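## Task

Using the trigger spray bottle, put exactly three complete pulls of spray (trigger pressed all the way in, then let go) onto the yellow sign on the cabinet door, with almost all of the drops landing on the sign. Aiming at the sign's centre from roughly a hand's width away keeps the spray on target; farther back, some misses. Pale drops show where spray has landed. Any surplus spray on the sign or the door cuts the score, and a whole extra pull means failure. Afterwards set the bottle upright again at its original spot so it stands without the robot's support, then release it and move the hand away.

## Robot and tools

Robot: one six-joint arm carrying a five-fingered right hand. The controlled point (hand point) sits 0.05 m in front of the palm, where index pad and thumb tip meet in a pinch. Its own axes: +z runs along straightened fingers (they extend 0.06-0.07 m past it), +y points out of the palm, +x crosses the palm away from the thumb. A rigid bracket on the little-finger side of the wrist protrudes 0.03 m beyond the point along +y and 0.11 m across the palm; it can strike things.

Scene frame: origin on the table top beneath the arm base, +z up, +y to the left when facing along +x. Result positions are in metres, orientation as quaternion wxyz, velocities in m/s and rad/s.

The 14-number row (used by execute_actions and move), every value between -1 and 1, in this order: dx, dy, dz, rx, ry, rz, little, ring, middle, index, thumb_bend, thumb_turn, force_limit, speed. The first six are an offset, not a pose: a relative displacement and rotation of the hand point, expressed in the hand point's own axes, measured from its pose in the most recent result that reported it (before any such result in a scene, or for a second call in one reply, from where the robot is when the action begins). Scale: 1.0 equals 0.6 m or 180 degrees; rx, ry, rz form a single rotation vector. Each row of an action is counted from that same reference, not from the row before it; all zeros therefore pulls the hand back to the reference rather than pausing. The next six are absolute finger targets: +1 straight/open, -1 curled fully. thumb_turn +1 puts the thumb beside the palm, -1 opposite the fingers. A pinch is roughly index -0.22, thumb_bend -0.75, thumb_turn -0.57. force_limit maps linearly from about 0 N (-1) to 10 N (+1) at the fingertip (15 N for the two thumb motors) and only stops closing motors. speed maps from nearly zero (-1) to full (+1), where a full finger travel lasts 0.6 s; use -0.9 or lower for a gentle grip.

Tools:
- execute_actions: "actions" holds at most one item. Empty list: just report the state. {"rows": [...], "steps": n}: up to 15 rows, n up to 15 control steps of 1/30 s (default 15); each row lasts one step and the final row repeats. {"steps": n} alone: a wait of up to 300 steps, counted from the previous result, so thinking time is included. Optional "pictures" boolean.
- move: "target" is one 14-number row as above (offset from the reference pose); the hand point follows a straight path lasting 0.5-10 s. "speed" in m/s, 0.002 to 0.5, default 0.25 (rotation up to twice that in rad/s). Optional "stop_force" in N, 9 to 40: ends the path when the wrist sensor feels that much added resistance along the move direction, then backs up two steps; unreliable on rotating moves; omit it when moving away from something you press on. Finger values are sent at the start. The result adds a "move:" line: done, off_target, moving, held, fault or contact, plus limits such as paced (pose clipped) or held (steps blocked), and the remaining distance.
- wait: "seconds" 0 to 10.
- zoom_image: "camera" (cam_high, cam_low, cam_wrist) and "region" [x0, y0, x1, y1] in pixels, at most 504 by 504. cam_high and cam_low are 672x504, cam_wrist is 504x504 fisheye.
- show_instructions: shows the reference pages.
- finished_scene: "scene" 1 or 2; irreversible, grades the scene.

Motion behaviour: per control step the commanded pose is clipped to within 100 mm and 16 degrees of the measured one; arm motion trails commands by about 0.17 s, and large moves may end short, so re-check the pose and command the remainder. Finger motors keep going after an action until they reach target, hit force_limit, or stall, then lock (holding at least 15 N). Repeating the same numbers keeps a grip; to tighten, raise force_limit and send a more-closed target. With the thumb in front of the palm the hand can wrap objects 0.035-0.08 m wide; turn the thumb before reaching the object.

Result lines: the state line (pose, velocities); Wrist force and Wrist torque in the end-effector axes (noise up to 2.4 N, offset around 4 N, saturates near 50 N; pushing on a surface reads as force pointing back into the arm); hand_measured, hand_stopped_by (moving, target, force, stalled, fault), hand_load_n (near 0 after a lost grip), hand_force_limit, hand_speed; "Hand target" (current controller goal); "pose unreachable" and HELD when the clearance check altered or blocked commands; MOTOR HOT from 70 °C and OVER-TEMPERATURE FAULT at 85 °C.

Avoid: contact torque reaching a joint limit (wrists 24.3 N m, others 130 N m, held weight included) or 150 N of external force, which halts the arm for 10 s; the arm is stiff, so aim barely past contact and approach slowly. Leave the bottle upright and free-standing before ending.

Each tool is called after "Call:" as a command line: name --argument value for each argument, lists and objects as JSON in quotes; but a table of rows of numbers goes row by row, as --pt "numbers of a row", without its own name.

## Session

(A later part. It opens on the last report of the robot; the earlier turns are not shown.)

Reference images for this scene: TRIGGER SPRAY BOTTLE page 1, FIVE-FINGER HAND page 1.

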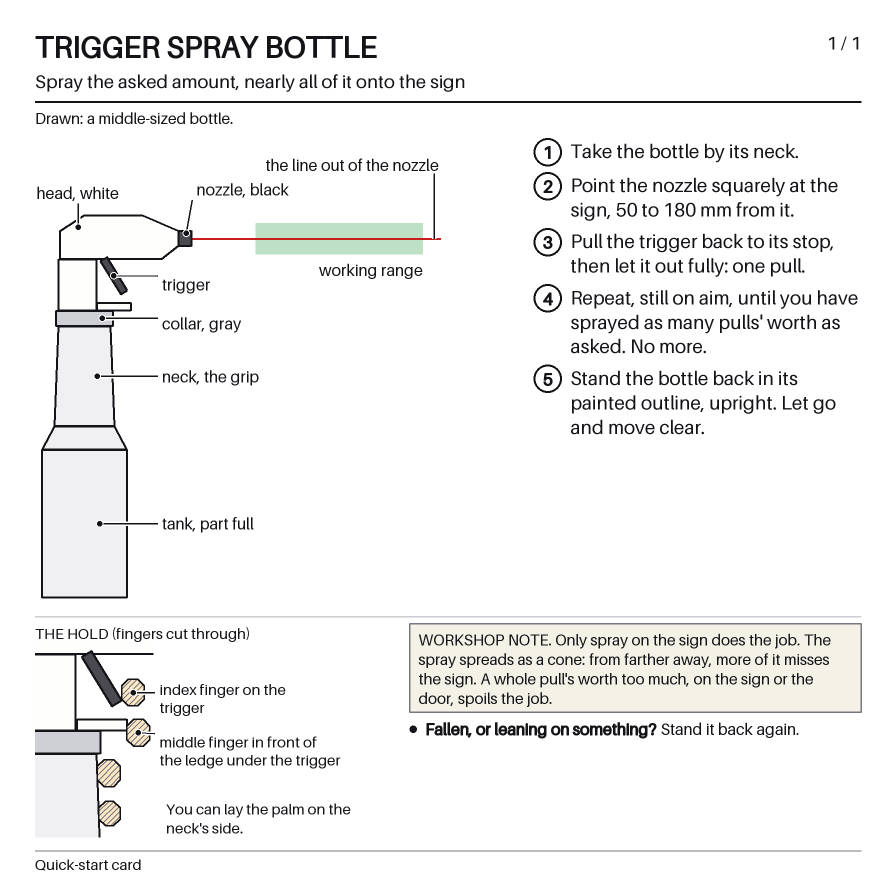

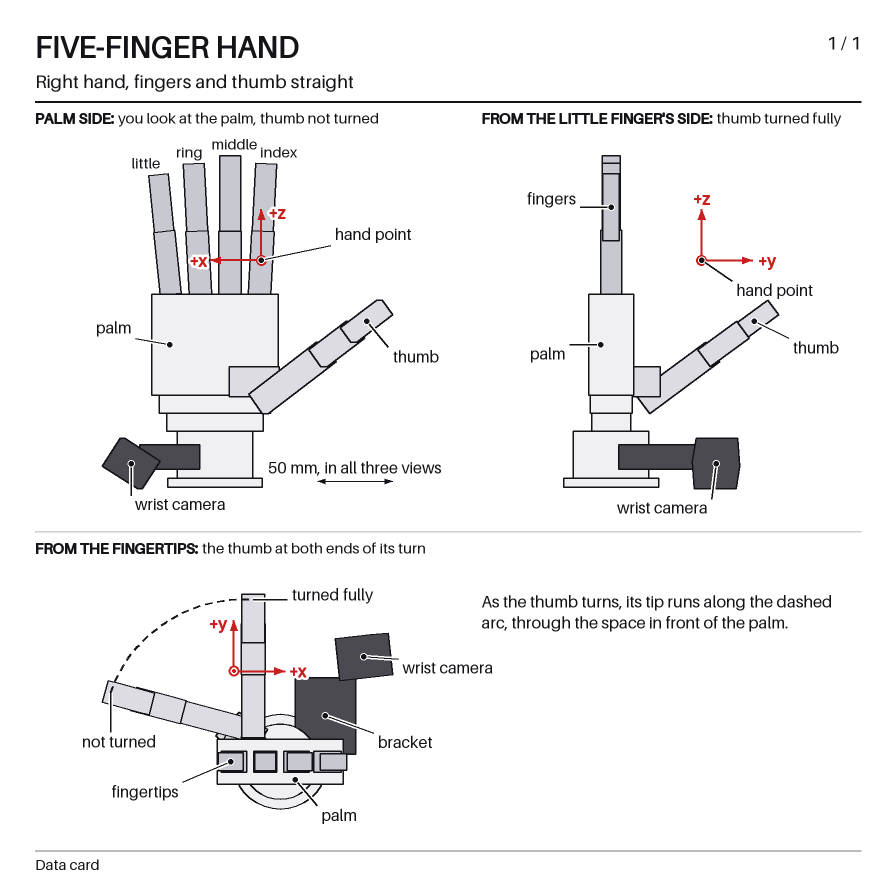

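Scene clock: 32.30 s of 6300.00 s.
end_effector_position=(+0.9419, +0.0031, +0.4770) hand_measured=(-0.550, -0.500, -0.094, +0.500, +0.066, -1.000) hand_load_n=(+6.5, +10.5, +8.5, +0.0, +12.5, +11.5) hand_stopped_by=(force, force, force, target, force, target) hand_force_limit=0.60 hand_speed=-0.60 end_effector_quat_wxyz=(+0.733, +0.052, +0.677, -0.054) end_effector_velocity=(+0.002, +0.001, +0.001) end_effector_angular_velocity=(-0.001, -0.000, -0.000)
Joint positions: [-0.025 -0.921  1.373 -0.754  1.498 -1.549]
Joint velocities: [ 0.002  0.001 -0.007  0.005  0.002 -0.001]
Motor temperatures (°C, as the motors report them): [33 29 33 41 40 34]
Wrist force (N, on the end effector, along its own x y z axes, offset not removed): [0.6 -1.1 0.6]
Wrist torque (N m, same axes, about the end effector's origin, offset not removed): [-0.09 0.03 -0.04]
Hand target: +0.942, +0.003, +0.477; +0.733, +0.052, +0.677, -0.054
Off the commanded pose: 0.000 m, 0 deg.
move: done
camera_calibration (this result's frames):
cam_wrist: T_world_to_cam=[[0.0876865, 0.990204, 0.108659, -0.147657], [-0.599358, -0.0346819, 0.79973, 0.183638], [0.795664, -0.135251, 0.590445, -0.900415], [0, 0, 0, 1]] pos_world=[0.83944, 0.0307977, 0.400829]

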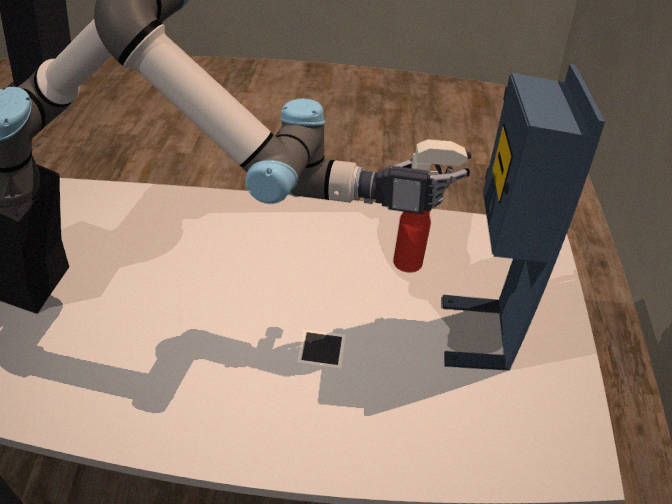

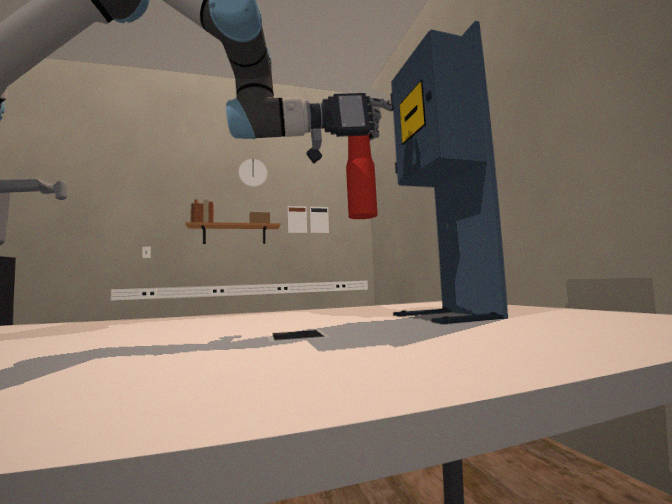

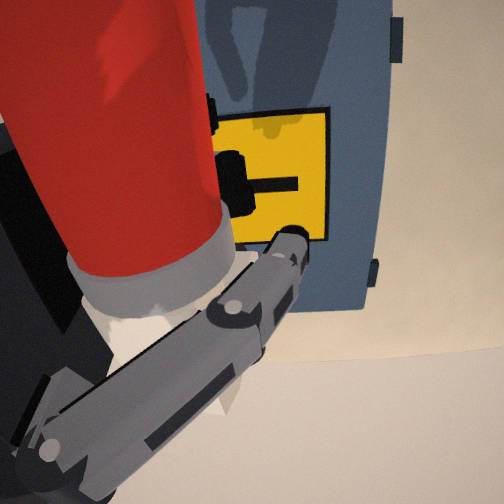

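Lower about 1.5 cm, then pull.

Call:
move --target '[0.025,0,-0.008,0,0,0,-1,-0.98,-1,0.2,-1,-1,1,-0.6]' --speed 0.05

Call:
move --target '[0,0,0,0,0,0,-1,-0.98,-1,-1,-1,-1,1,-0.6]'

Call:
zoom_image --camera "cam_high" --region '[410,120,520,230]'

Scene clock: 34.93 s of 6300.00 s.
end_effector_position=(+0.9383, +0.0037, +0.4618) hand_measured=(-0.550, -0.500, -0.094, +0.200, +0.066, -1.000) hand_load_n=(+6.5, +10.5, +8.5, +0.0, +12.5, +11.5) hand_stopped_by=(force, force, force, target, force, target) hand_force_limit=1.00 hand_speed=-0.60 end_effector_quat_wxyz=(+0.733, +0.052, +0.677, -0.054) end_effector_velocity=(-0.000, +0.000, -0.001) end_effector_angular_velocity=(+0.001, -0.001, +0.001)
Joint positions: [-0.025 -0.905  1.388 -0.786  1.498 -1.55 ]
Joint velocities: [-0.     0.002  0.001 -0.004 -0.     0.001]
Motor temperatures (°C, as the motors report them): [33 29 33 41 40 34]
Wrist force (N, on the end effector, along its own x y z axes, offset not removed): [1.1 0.3 0.0]
Wrist torque (N m, same axes, about the end effector's origin, offset not removed): [-0.06 0.00 0.00]
Hand target: +0.938, +0.004, +0.462; +0.733, +0.052, +0.677, -0.054
Off the commanded pose: 0.000 m, 0 deg.
move: done
camera_calibration (this result's frames):
cam_wrist: T_world_to_cam=[[0.087688, 0.990211, 0.108594, -0.146242], [-0.599346, -0.0346308, 0.799741, 0.193646], [0.795673, -0.135213, 0.590442, -0.888597], [0, 0, 0, 1]] pos_world=[0.835917, 0.0313664, 0.38568]

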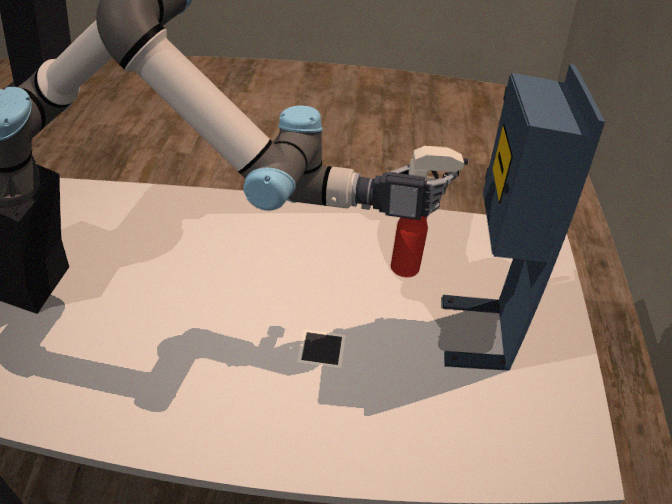

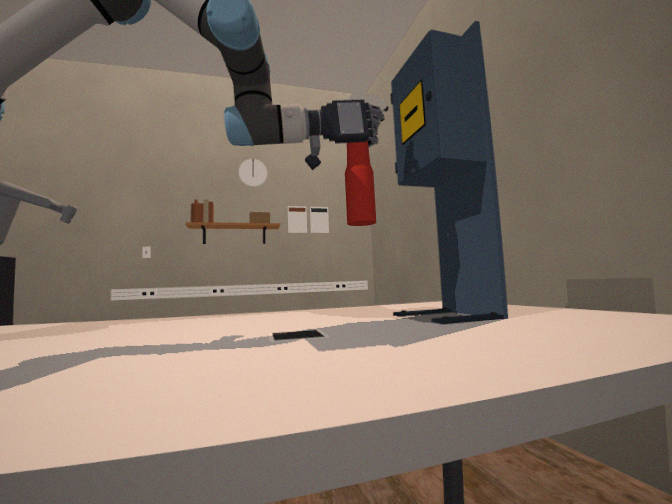

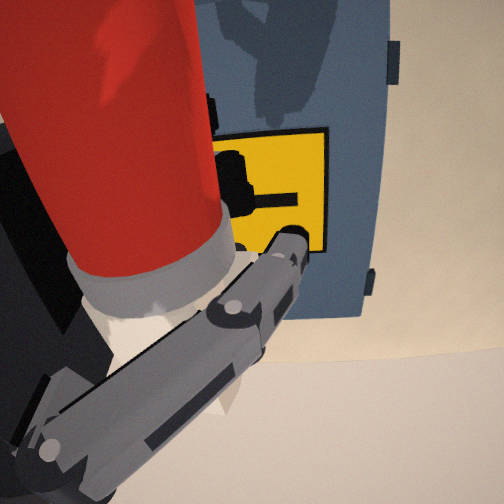

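Scene clock: 36.37 s of 6300.00 s.
end_effector_position=(+0.9383, +0.0037, +0.4618) hand_measured=(-0.550, -0.500, -0.094, -0.566, +0.066, -1.000) hand_load_n=(+7.5, +10.5, +7.5, +10.5, +13.0, +10.0) hand_stopped_by=(force, force, force, force, force, target) hand_force_limit=1.00 hand_speed=-0.60 end_effector_quat_wxyz=(+0.733, +0.052, +0.677, -0.054) end_effector_velocity=(+0.000, +0.000, +0.000) end_effector_angular_velocity=(+0.001, -0.000, +0.001)
Joint positions: [-0.025 -0.905  1.388 -0.786  1.498 -1.55 ]
Joint velocities: [ 0. -0. -0. -0. -0.  0.]
Motor temperatures (°C, as the motors report them): [33 29 33 41 40 34]
Wrist force (N, on the end effector, along its own x y z axes, offset not removed): [1.7 1.4 -1.6]
Wrist torque (N m, same axes, about the end effector's origin, offset not removed): [0.25 0.01 0.08]
Hand target: +0.938, +0.004, +0.462; +0.733, +0.052, +0.677, -0.054
Off the commanded pose: 0.000 m, 0 deg.
move: done
camera_calibration (this result's frames):
cam_wrist: T_world_to_cam=[[0.0877023, 0.990208, 0.108608, -0.146253], [-0.59926, -0.0346481, 0.799804, 0.193589], [0.795736, -0.135229, 0.590354, -0.888555], [0, 0, 0, 1]] pos_world=[0.835892, 0.0313696, 0.385613]

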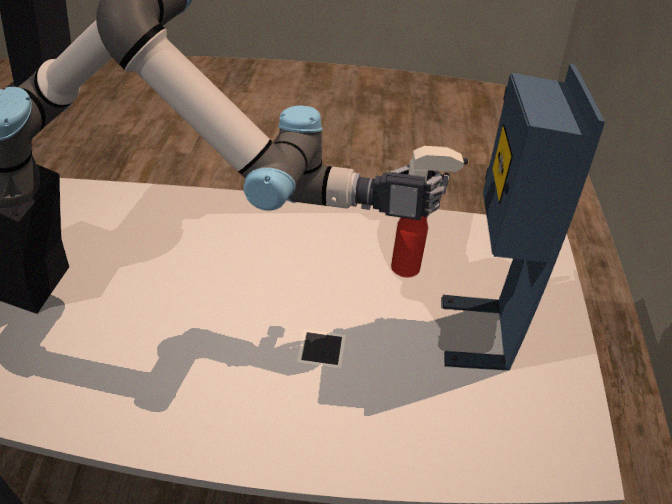

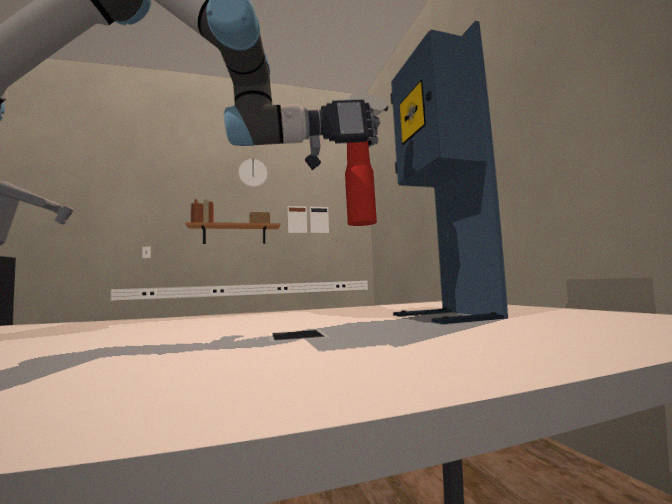

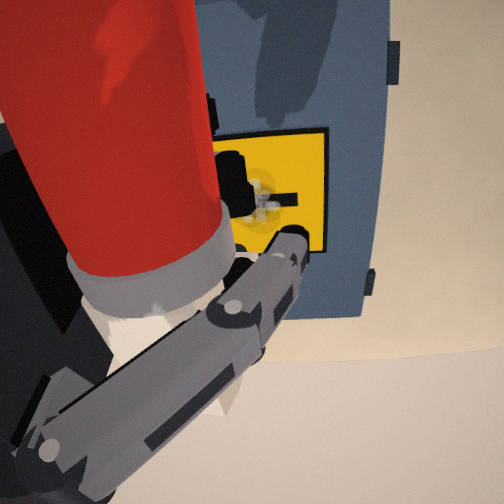

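Region (410, 120, 520, 230) of cam_high's 672x504 image, scaled by 4.582, with more detail than that image has.

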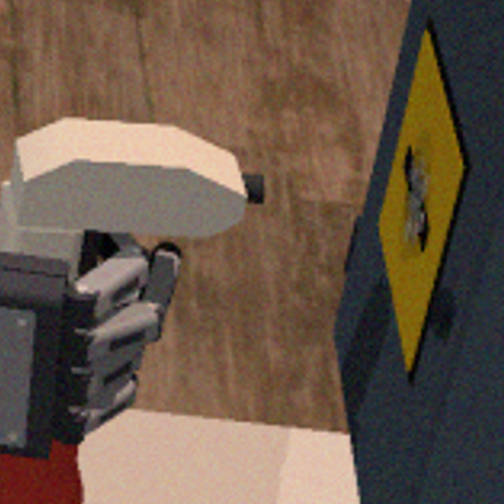

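Call:
move --target '[0,0,0,0,0,0,-1,-0.98,-1,0.1,-1,-1,1,-0.5]'

Call:
move --target '[0,0,0,0,0,0,-1,-0.98,-1,-1,-1,-1,1,-0.5]'

Call:
move --target '[0,0,0,0,0,0,-1,-0.98,-1,0.1,-1,-1,1,-0.5]'

Call:
move --target '[0,0,0,0,0,0,-1,-0.98,-1,-1,-1,-1,1,-0.5]'

Call:
zoom_image --camera "cam_high" --region '[410,150,460,200]'

Call:
zoom_image --camera "cam_wrist" --region '[190,160,330,300]'

Call:
move --target '[0.315,-0.154,-0.265,0,0,0,-1,-0.98,-1,1,-1,-1,1,-0.3]' --speed 0.15

Call:
zoom_image --camera "cam_high" --region '[260,230,400,370]'

Scene clock: 43.20 s of 6300.00 s.
end_effector_position=(+0.9383, +0.0037, +0.4618) hand_measured=(-0.550, -0.500, -0.094, +0.100, +0.066, -1.000) hand_load_n=(+6.5, +10.5, +8.5, +0.0, +12.5, +11.5) hand_stopped_by=(force, force, force, target, force, target) hand_force_limit=1.00 hand_speed=-0.50 end_effector_quat_wxyz=(+0.733, +0.052, +0.677, -0.054) end_effector_velocity=(+0.000, -0.001, +0.001) end_effector_angular_velocity=(-0.001, -0.001, -0.001)
Joint positions: [-0.025 -0.905  1.388 -0.786  1.498 -1.55 ]
Joint velocities: [-0.001  0.    -0.002 -0.    -0.    -0.   ]
Motor temperatures (°C, as the motors report them): [33 29 33 41 40 34]
Wrist force (N, on the end effector, along its own x y z axes, offset not removed): [1.0 -0.4 0.9]
Wrist torque (N m, same axes, about the end effector's origin, offset not removed): [-0.08 -0.04 0.04]
Hand target: +0.938, +0.004, +0.462; +0.733, +0.052, +0.677, -0.054
Off the commanded pose: 0.000 m, 0 deg.
After step 90, 2.77 s passed at rest.
move: done
camera_calibration (this result's frames):
cam_wrist: T_world_to_cam=[[0.0876894, 0.990211, 0.108594, -0.146241], [-0.599345, -0.0346296, 0.799741, 0.193645], [0.795673, -0.135214, 0.590442, -0.888598], [0, 0, 0, 1]] pos_world=[0.835917, 0.0313645, 0.38568]

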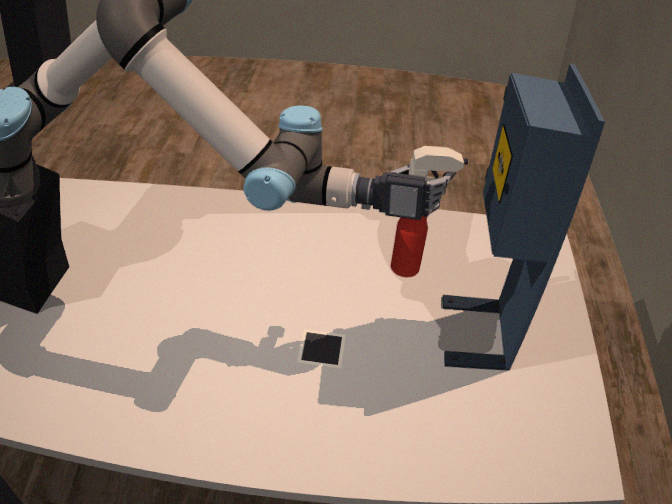

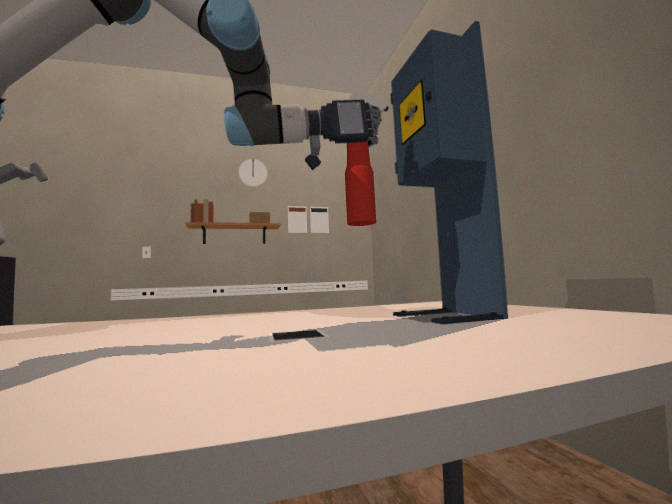

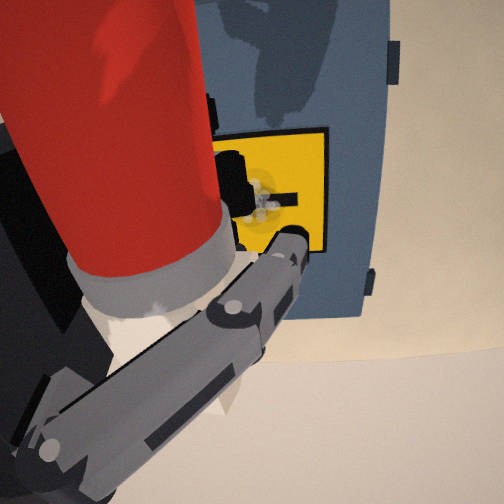

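Scene clock: 44.30 s of 6300.00 s.
end_effector_position=(+0.9383, +0.0037, +0.4618) hand_measured=(-0.550, -0.500, -0.094, -0.566, +0.066, -1.000) hand_load_n=(+7.5, +10.5, +7.5, +11.0, +13.0, +10.0) hand_stopped_by=(force, force, force, force, force, target) hand_force_limit=1.00 hand_speed=-0.50 end_effector_quat_wxyz=(+0.733, +0.052, +0.677, -0.054) end_effector_velocity=(+0.001, -0.001, +0.001) end_effector_angular_velocity=(-0.001, -0.002, -0.001)
Joint positions: [-0.025 -0.905  1.388 -0.786  1.498 -1.55 ]
Joint velocities: [-0.     0.    -0.002  0.     0.    -0.001]
Motor temperatures (°C, as the motors report them): [33 29 33 41 40 34]
Wrist force (N, on the end effector, along its own x y z axes, offset not removed): [1.3 0.3 -0.2]
Wrist torque (N m, same axes, about the end effector's origin, offset not removed): [0.03 0.05 0.14]
Hand target: +0.938, +0.004, +0.462; +0.733, +0.052, +0.677, -0.054
Off the commanded pose: 0.000 m, 0 deg.
move: done
camera_calibration (this result's frames):
cam_wrist: T_world_to_cam=[[0.0876892, 0.990211, 0.108594, -0.146241], [-0.599345, -0.0346296, 0.799741, 0.193645], [0.795673, -0.135214, 0.590442, -0.888598], [0, 0, 0, 1]] pos_world=[0.835917, 0.0313646, 0.38568]

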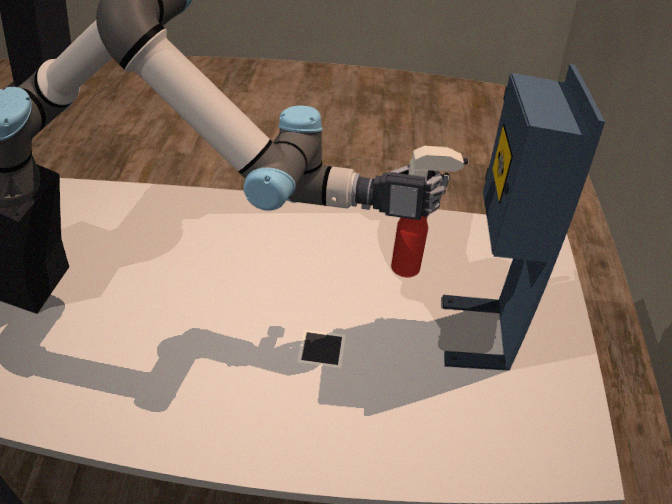

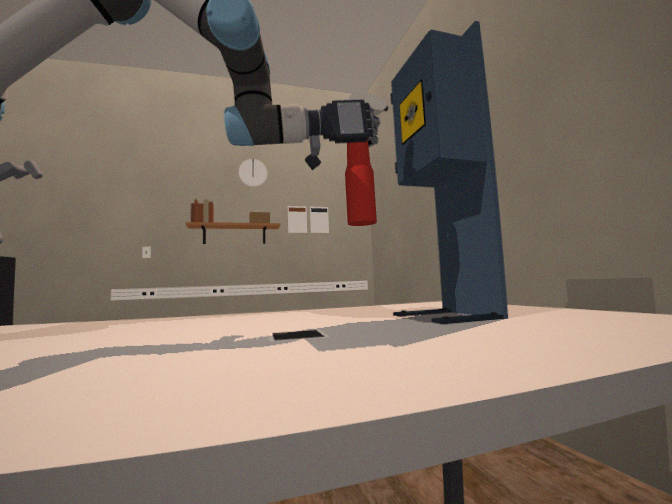

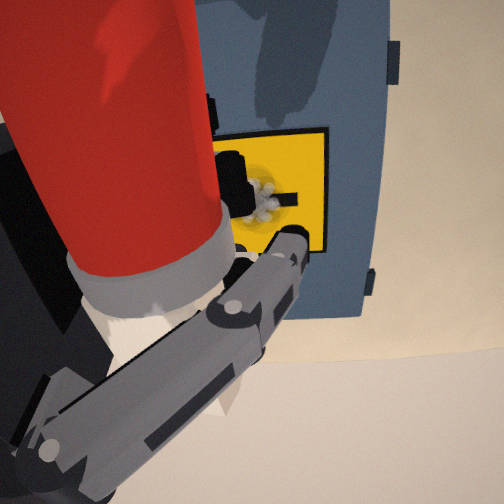

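Scene clock: 45.37 s of 6300.00 s.
end_effector_position=(+0.9383, +0.0037, +0.4618) hand_measured=(-0.550, -0.500, -0.094, +0.100, +0.066, -1.000) hand_load_n=(+6.5, +10.5, +8.5, +0.0, +12.5, +11.5) hand_stopped_by=(force, force, force, target, force, target) hand_force_limit=1.00 hand_speed=-0.50 end_effector_quat_wxyz=(+0.733, +0.052, +0.677, -0.054) end_effector_velocity=(-0.000, +0.000, -0.001) end_effector_angular_velocity=(+0.002, +0.001, +0.000)
Joint positions: [-0.025 -0.905  1.388 -0.786  1.498 -1.55 ]
Joint velocities: [ 0.     0.     0.001 -0.    -0.     0.002]
Motor temperatures (°C, as the motors report them): [33 29 33 41 40 34]
Wrist force (N, on the end effector, along its own x y z axes, offset not removed): [0.9 0.0 1.4]
Wrist torque (N m, same axes, about the end effector's origin, offset not removed): [-0.11 -0.03 -0.06]
Hand target: +0.938, +0.004, +0.462; +0.733, +0.052, +0.677, -0.054
Off the commanded pose: 0.000 m, 0 deg.
move: done
camera_calibration (this result's frames):
cam_wrist: T_world_to_cam=[[0.0876892, 0.990211, 0.108594, -0.146241], [-0.599346, -0.0346296, 0.799741, 0.193646], [0.795673, -0.135214, 0.590442, -0.888598], [0, 0, 0, 1]] pos_world=[0.835917, 0.0313646, 0.38568]

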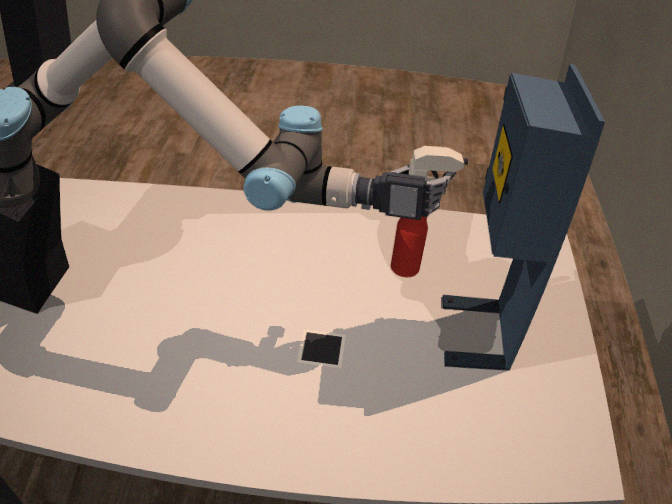

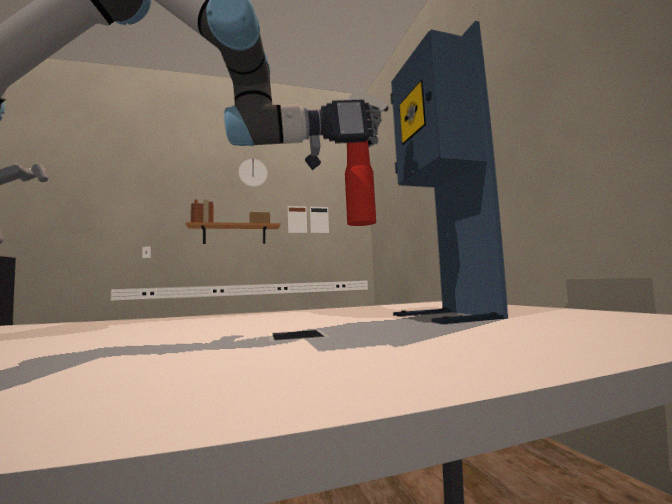

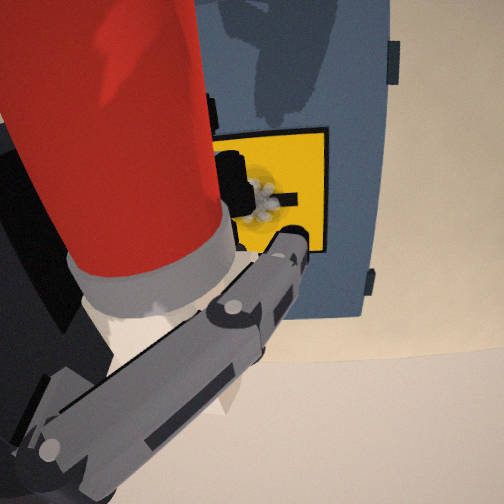

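Scene clock: 46.47 s of 6300.00 s.
end_effector_position=(+0.9383, +0.0037, +0.4618) hand_measured=(-0.550, -0.500, -0.094, -0.566, +0.066, -1.000) hand_load_n=(+7.5, +10.5, +7.5, +11.0, +13.0, +10.0) hand_stopped_by=(force, force, force, force, force, target) hand_force_limit=1.00 hand_speed=-0.50 end_effector_quat_wxyz=(+0.733, +0.052, +0.677, -0.054) end_effector_velocity=(+0.000, +0.001, +0.000) end_effector_angular_velocity=(-0.001, -0.000, +0.000)
Joint positions: [-0.025 -0.905  1.388 -0.786  1.498 -1.55 ]
Joint velocities: [ 0.001 -0.    -0.    -0.     0.    -0.001]
Motor temperatures (°C, as the motors report them): [33 29 33 41 40 34]
Wrist force (N, on the end effector, along its own x y z axes, offset not removed): [-1.4 -2.7 -1.3]
Wrist torque (N m, same axes, about the end effector's origin, offset not removed): [-0.40 0.35 -0.27]
Hand target: +0.938, +0.004, +0.462; +0.733, +0.052, +0.677, -0.054
Off the commanded pose: 0.000 m, 0 deg.
move: done
camera_calibration (this result's frames):
cam_wrist: T_world_to_cam=[[0.0876893, 0.990211, 0.108594, -0.146241], [-0.599345, -0.0346296, 0.799741, 0.193645], [0.795673, -0.135214, 0.590442, -0.888597], [0, 0, 0, 1]] pos_world=[0.835917, 0.0313646, 0.38568]

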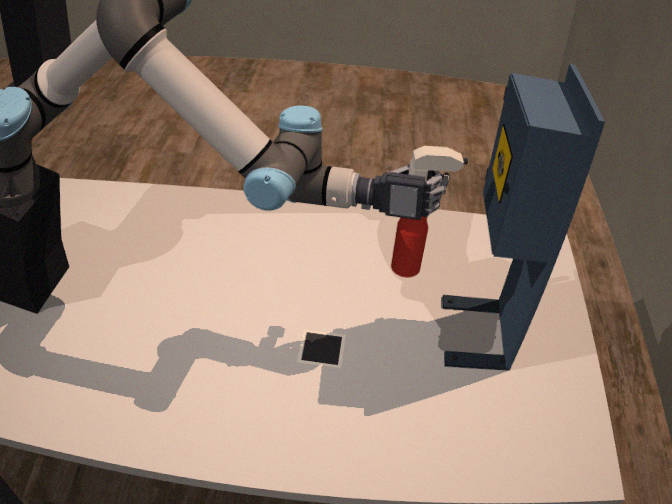

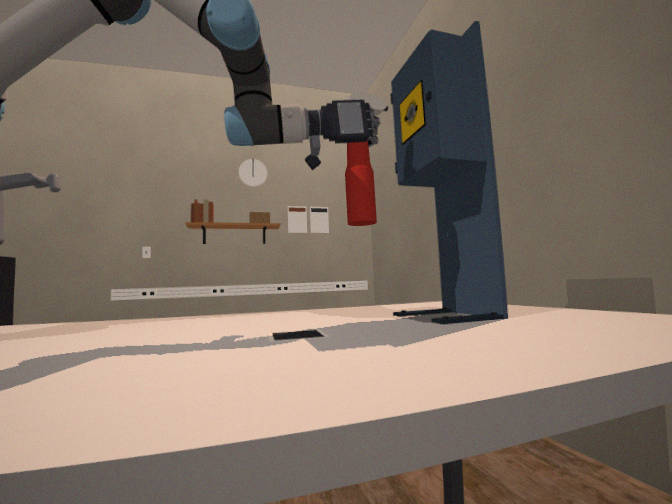

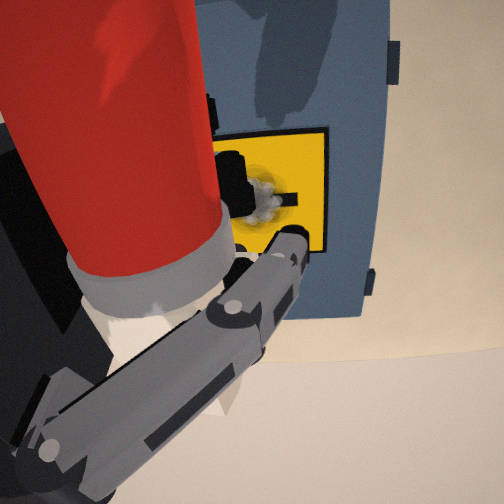

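Region (410, 150, 460, 200) of cam_high's 672x504 image, scaled by 10.080, with more detail than that image has.

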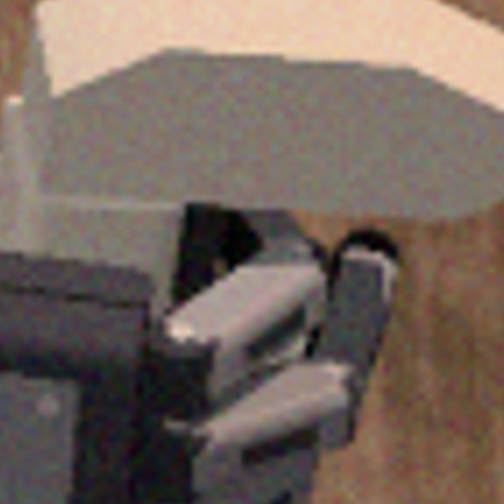

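Region (190, 160, 330, 300) of cam_wrist's 504x504 image, scaled by 3.600, with more detail than that image has.

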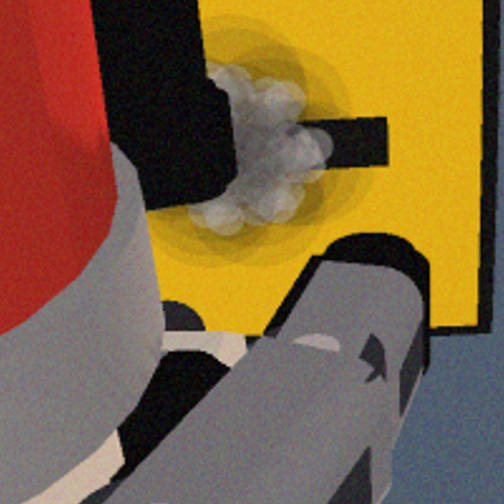

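Scene clock: 48.73 s of 6300.00 s.
end_effector_position=(+0.7826, -0.0656, +0.2610) hand_measured=(-0.550, -0.500, -0.094, +1.000, +0.066, -1.000) hand_load_n=(+6.5, +10.5, +8.5, +0.0, +12.5, +11.5) hand_stopped_by=(force, force, force, target, force, target) hand_force_limit=1.00 hand_speed=-0.30 end_effector_quat_wxyz=(+0.733, +0.052, +0.677, -0.054) end_effector_velocity=(-0.001, -0.001, -0.001) end_effector_angular_velocity=(-0.001, -0.002, +0.000)
Joint positions: [-0.208 -0.698  1.793 -1.407  1.323 -1.494]
Joint velocities: [-0.002  0.003 -0.    -0.005 -0.002  0.001]
Motor temperatures (°C, as the motors report them): [33 29 33 41 40 34]
Wrist force (N, on the end effector, along its own x y z axes, offset not removed): [2.0 1.3 0.9]
Wrist torque (N m, same axes, about the end effector's origin, offset not removed): [0.04 -0.17 0.17]
Hand target: +0.782, -0.066, +0.261; +0.733, +0.052, +0.677, -0.054
Off the commanded pose: 0.000 m, 0 deg.
move: done
camera_calibration (this result's frames):
cam_wrist: T_world_to_cam=[[0.0876811, 0.990227, 0.108455, -0.0420398], [-0.599287, -0.0345324, 0.799789, 0.258474], [0.795718, -0.135122, 0.590402, -0.655474], [0, 0, 0, 1]] pos_world=[0.680158, -0.0380143, 0.184828]

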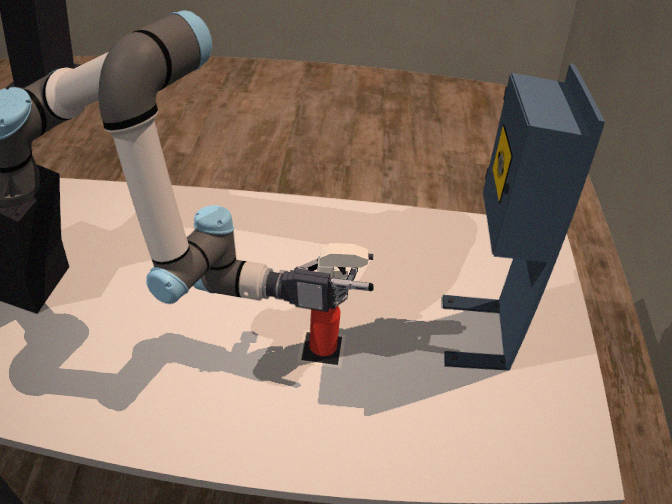

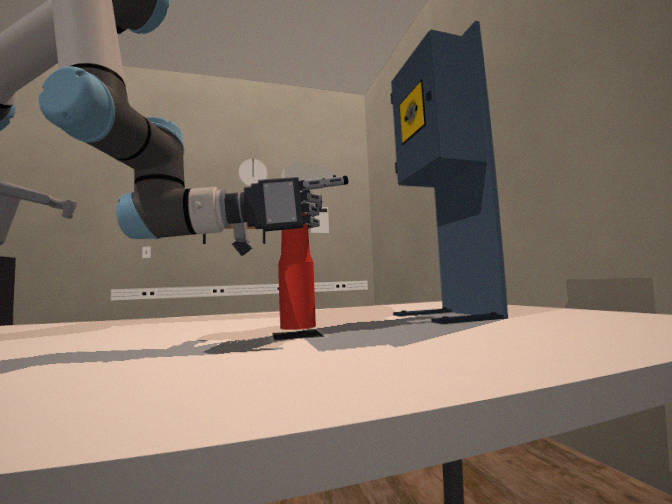

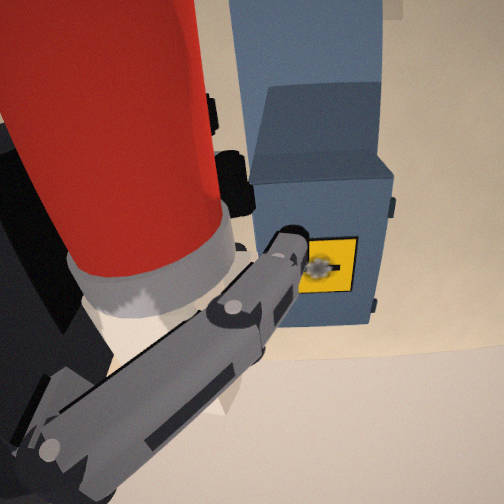

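Region (260, 230, 400, 370) of cam_high's 672x504 image, scaled by 3.600, with more detail than that image has.

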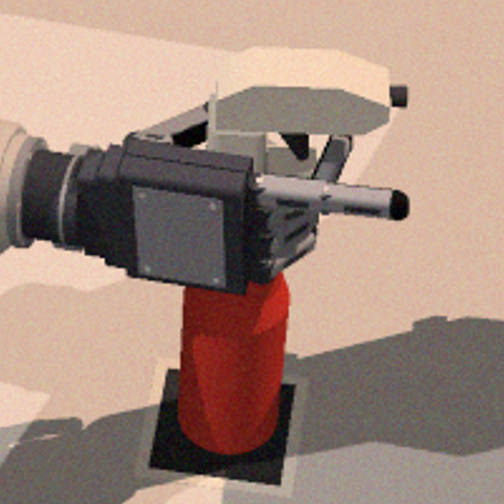

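The trigger sat flat against the stem, so the pulls were full. Setting the bottle down.

Call:
move --target '[0.03,0.005,-0.007,0,0,0,-1,-0.98,-1,1,-1,-1,1,-0.3]' --speed 0.007 --stop_force 9

Call:
move --target '[0,0,0,0,0,0,1,1,1,1,1,-1,1,-0.3]'

Call:
move --target '[-0.03,-0.13,-0.33,0,0,0,1,1,1,1,1,-1,1,-0.3]' --speed 0.15

Scene clock: 53.97 s of 6300.00 s.
end_effector_position=(+0.7809, -0.0631, +0.2472) hand_measured=(-0.550, -0.500, -0.094, +1.000, +0.066, -1.000) hand_load_n=(+6.0, +10.5, +8.5, +0.0, +12.0, +13.0) hand_stopped_by=(force, force, force, target, force, target) hand_force_limit=1.00 hand_speed=-0.30 end_effector_quat_wxyz=(+0.733, +0.052, +0.676, -0.054) end_effector_velocity=(+0.000, +0.001, +0.001) end_effector_angular_velocity=(+0.001, +0.001, +0.001)
Joint positions: [-0.203 -0.667  1.783 -1.427  1.328 -1.495]
Joint velocities: [ 0.001 -0.004  0.001  0.003 -0.     0.001]
Motor temperatures (°C, as the motors report them): [33 29 33 41 40 34]
Wrist force (N, on the end effector, along its own x y z axes, offset not removed): [-11.4 -1.6 2.1]
Wrist torque (N m, same axes, about the end effector's origin, offset not removed): [-0.14 0.39 -0.27]
Hand target: +0.781, -0.063, +0.247; +0.733, +0.052, +0.677, -0.054
Off the commanded pose: 0.005 m, 0 deg.
move: contact
camera_calibration (this result's frames):
cam_wrist: T_world_to_cam=[[0.0877307, 0.990223, 0.108453, -0.0429789], [-0.599443, -0.0344747, 0.799675, 0.268719], [0.795595, -0.135167, 0.590558, -0.645642], [0, 0, 0, 1]] pos_world=[0.678522, -0.035447, 0.171062]

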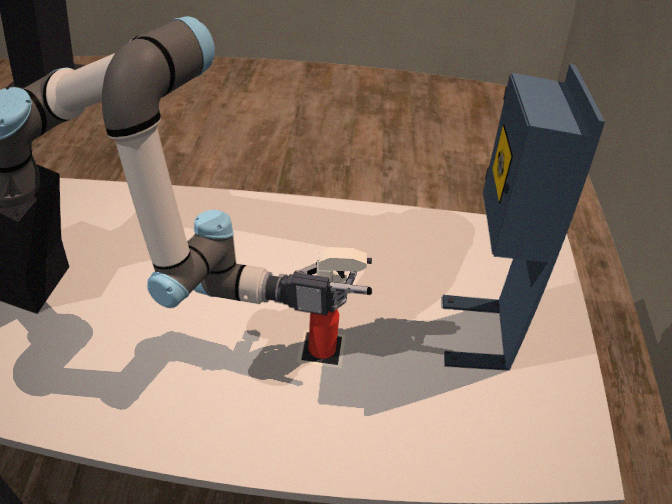

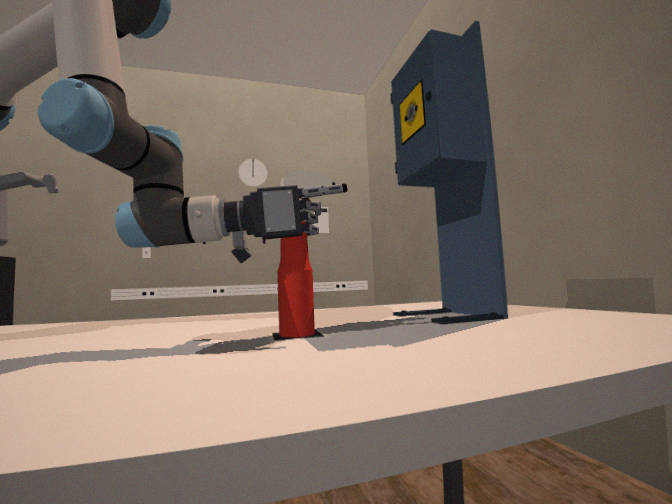

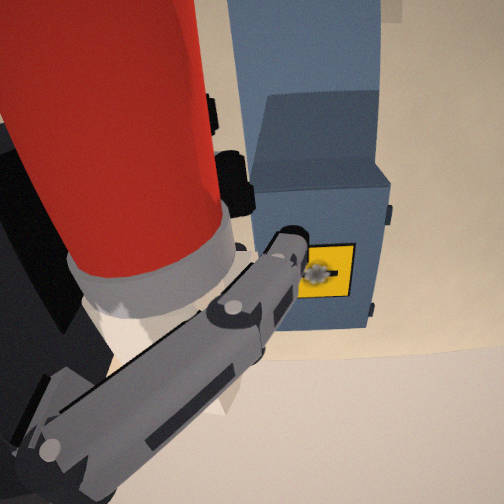

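Scene clock: 55.57 s of 6300.00 s.
end_effector_position=(+0.7809, -0.0631, +0.2472) hand_measured=(+1.000, +1.000, +1.000, +1.000, +1.000, -1.000) hand_load_n=(+0.0, +0.0, +0.0, +0.0, +0.0, +0.0) hand_stopped_by=(target, target, target, target, target, target) hand_force_limit=1.00 hand_speed=-0.30 end_effector_quat_wxyz=(+0.733, +0.052, +0.676, -0.054) end_effector_velocity=(+0.000, -0.000, +0.000) end_effector_angular_velocity=(+0.001, -0.001, +0.000)
Joint positions: [-0.203 -0.667  1.783 -1.427  1.328 -1.495]
Joint velocities: [-0.     0.    -0.001  0.    -0.     0.002]
Motor temperatures (°C, as the motors report them): [33 29 33 41 40 34]
Wrist force (N, on the end effector, along its own x y z axes, offset not removed): [1.8 -1.3 -0.9]
Wrist torque (N m, same axes, about the end effector's origin, offset not removed): [-0.14 -0.18 -0.04]
Hand target: +0.781, -0.063, +0.247; +0.733, +0.052, +0.676, -0.054
Off the commanded pose: 0.000 m, 0 deg.
move: done
camera_calibration (this result's frames):
cam_wrist: T_world_to_cam=[[0.0877423, 0.990226, 0.108418, -0.0429741], [-0.599438, -0.0344406, 0.79968, 0.268718], [0.795597, -0.135156, 0.590557, -0.645641], [0, 0, 0, 1]] pos_world=[0.678521, -0.0354534, 0.171059]

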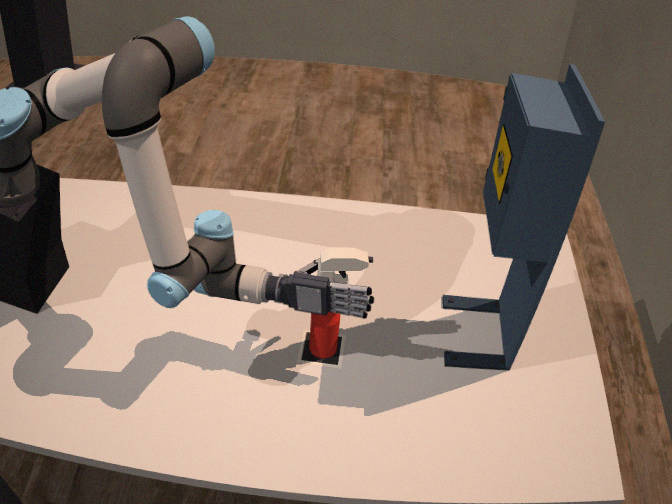

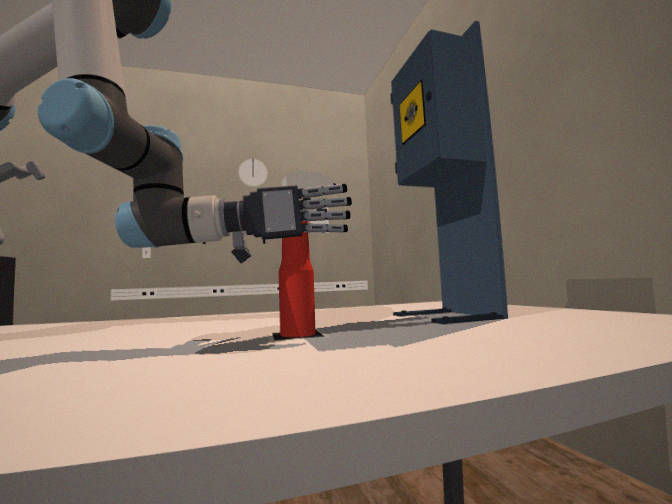

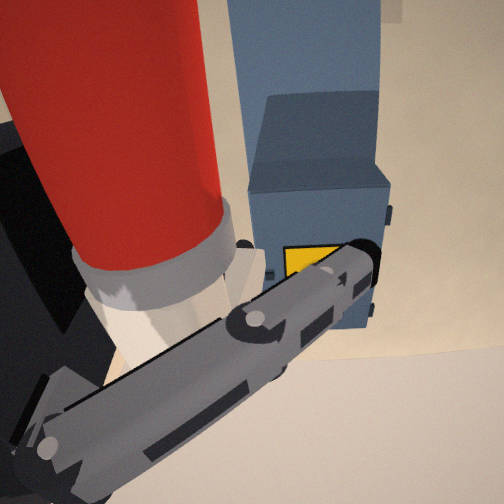

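Scene clock: 57.53 s of 6300.00 s.
end_effector_position=(+0.5729, -0.1103, +0.2495) hand_measured=(+1.000, +1.000, +1.000, +1.000, +1.000, -1.000) hand_load_n=(+0.0, +0.0, +0.0, +0.0, +0.0, +0.0) hand_stopped_by=(target, target, target, target, target, target) hand_force_limit=1.00 hand_speed=-0.30 end_effector_quat_wxyz=(+0.733, +0.052, +0.677, -0.054) end_effector_velocity=(-0.002, -0.000, +0.000) end_effector_angular_velocity=(+0.000, -0.001, +0.001)
Joint positions: [-0.549 -0.655  2.299 -2.005  1.001 -1.372]
Joint velocities: [-0.004  0.002  0.003 -0.008 -0.005  0.003]
Motor temperatures (°C, as the motors report them): [33 29 33 41 40 34]
Wrist force (N, on the end effector, along its own x y z axes, offset not removed): [-0.9 0.3 1.4]
Wrist torque (N m, same axes, about the end effector's origin, offset not removed): [-0.07 0.05 -0.05]
Hand target: +0.573, -0.110, +0.250; +0.733, +0.052, +0.677, -0.054
Off the commanded pose: 0.000 m, 0 deg.
move: done
camera_calibration (this result's frames):
cam_wrist: T_world_to_cam=[[0.0877912, 0.990246, 0.108189, 0.0218587], [-0.599253, -0.0342571, 0.799827, 0.140457], [0.795732, -0.13505, 0.5904, -0.487873], [0, 0, 0, 1]] pos_world=[0.470466, -0.0827211, 0.173335]

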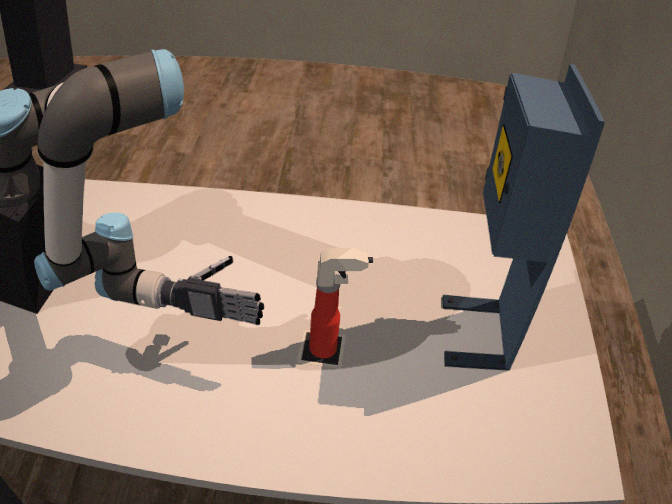

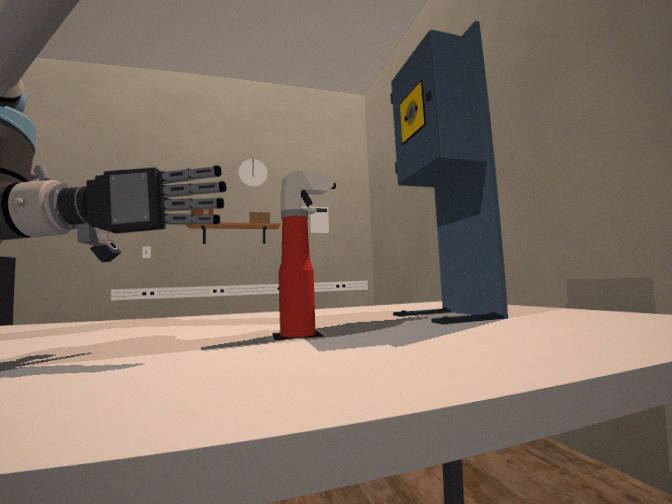

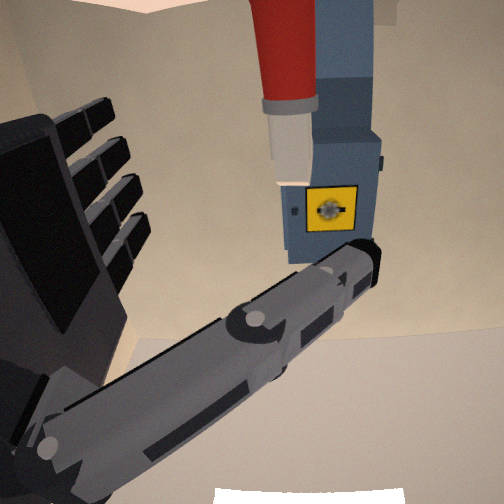

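Call:
finished_scene --scene 2

The scene is finished: the task was done.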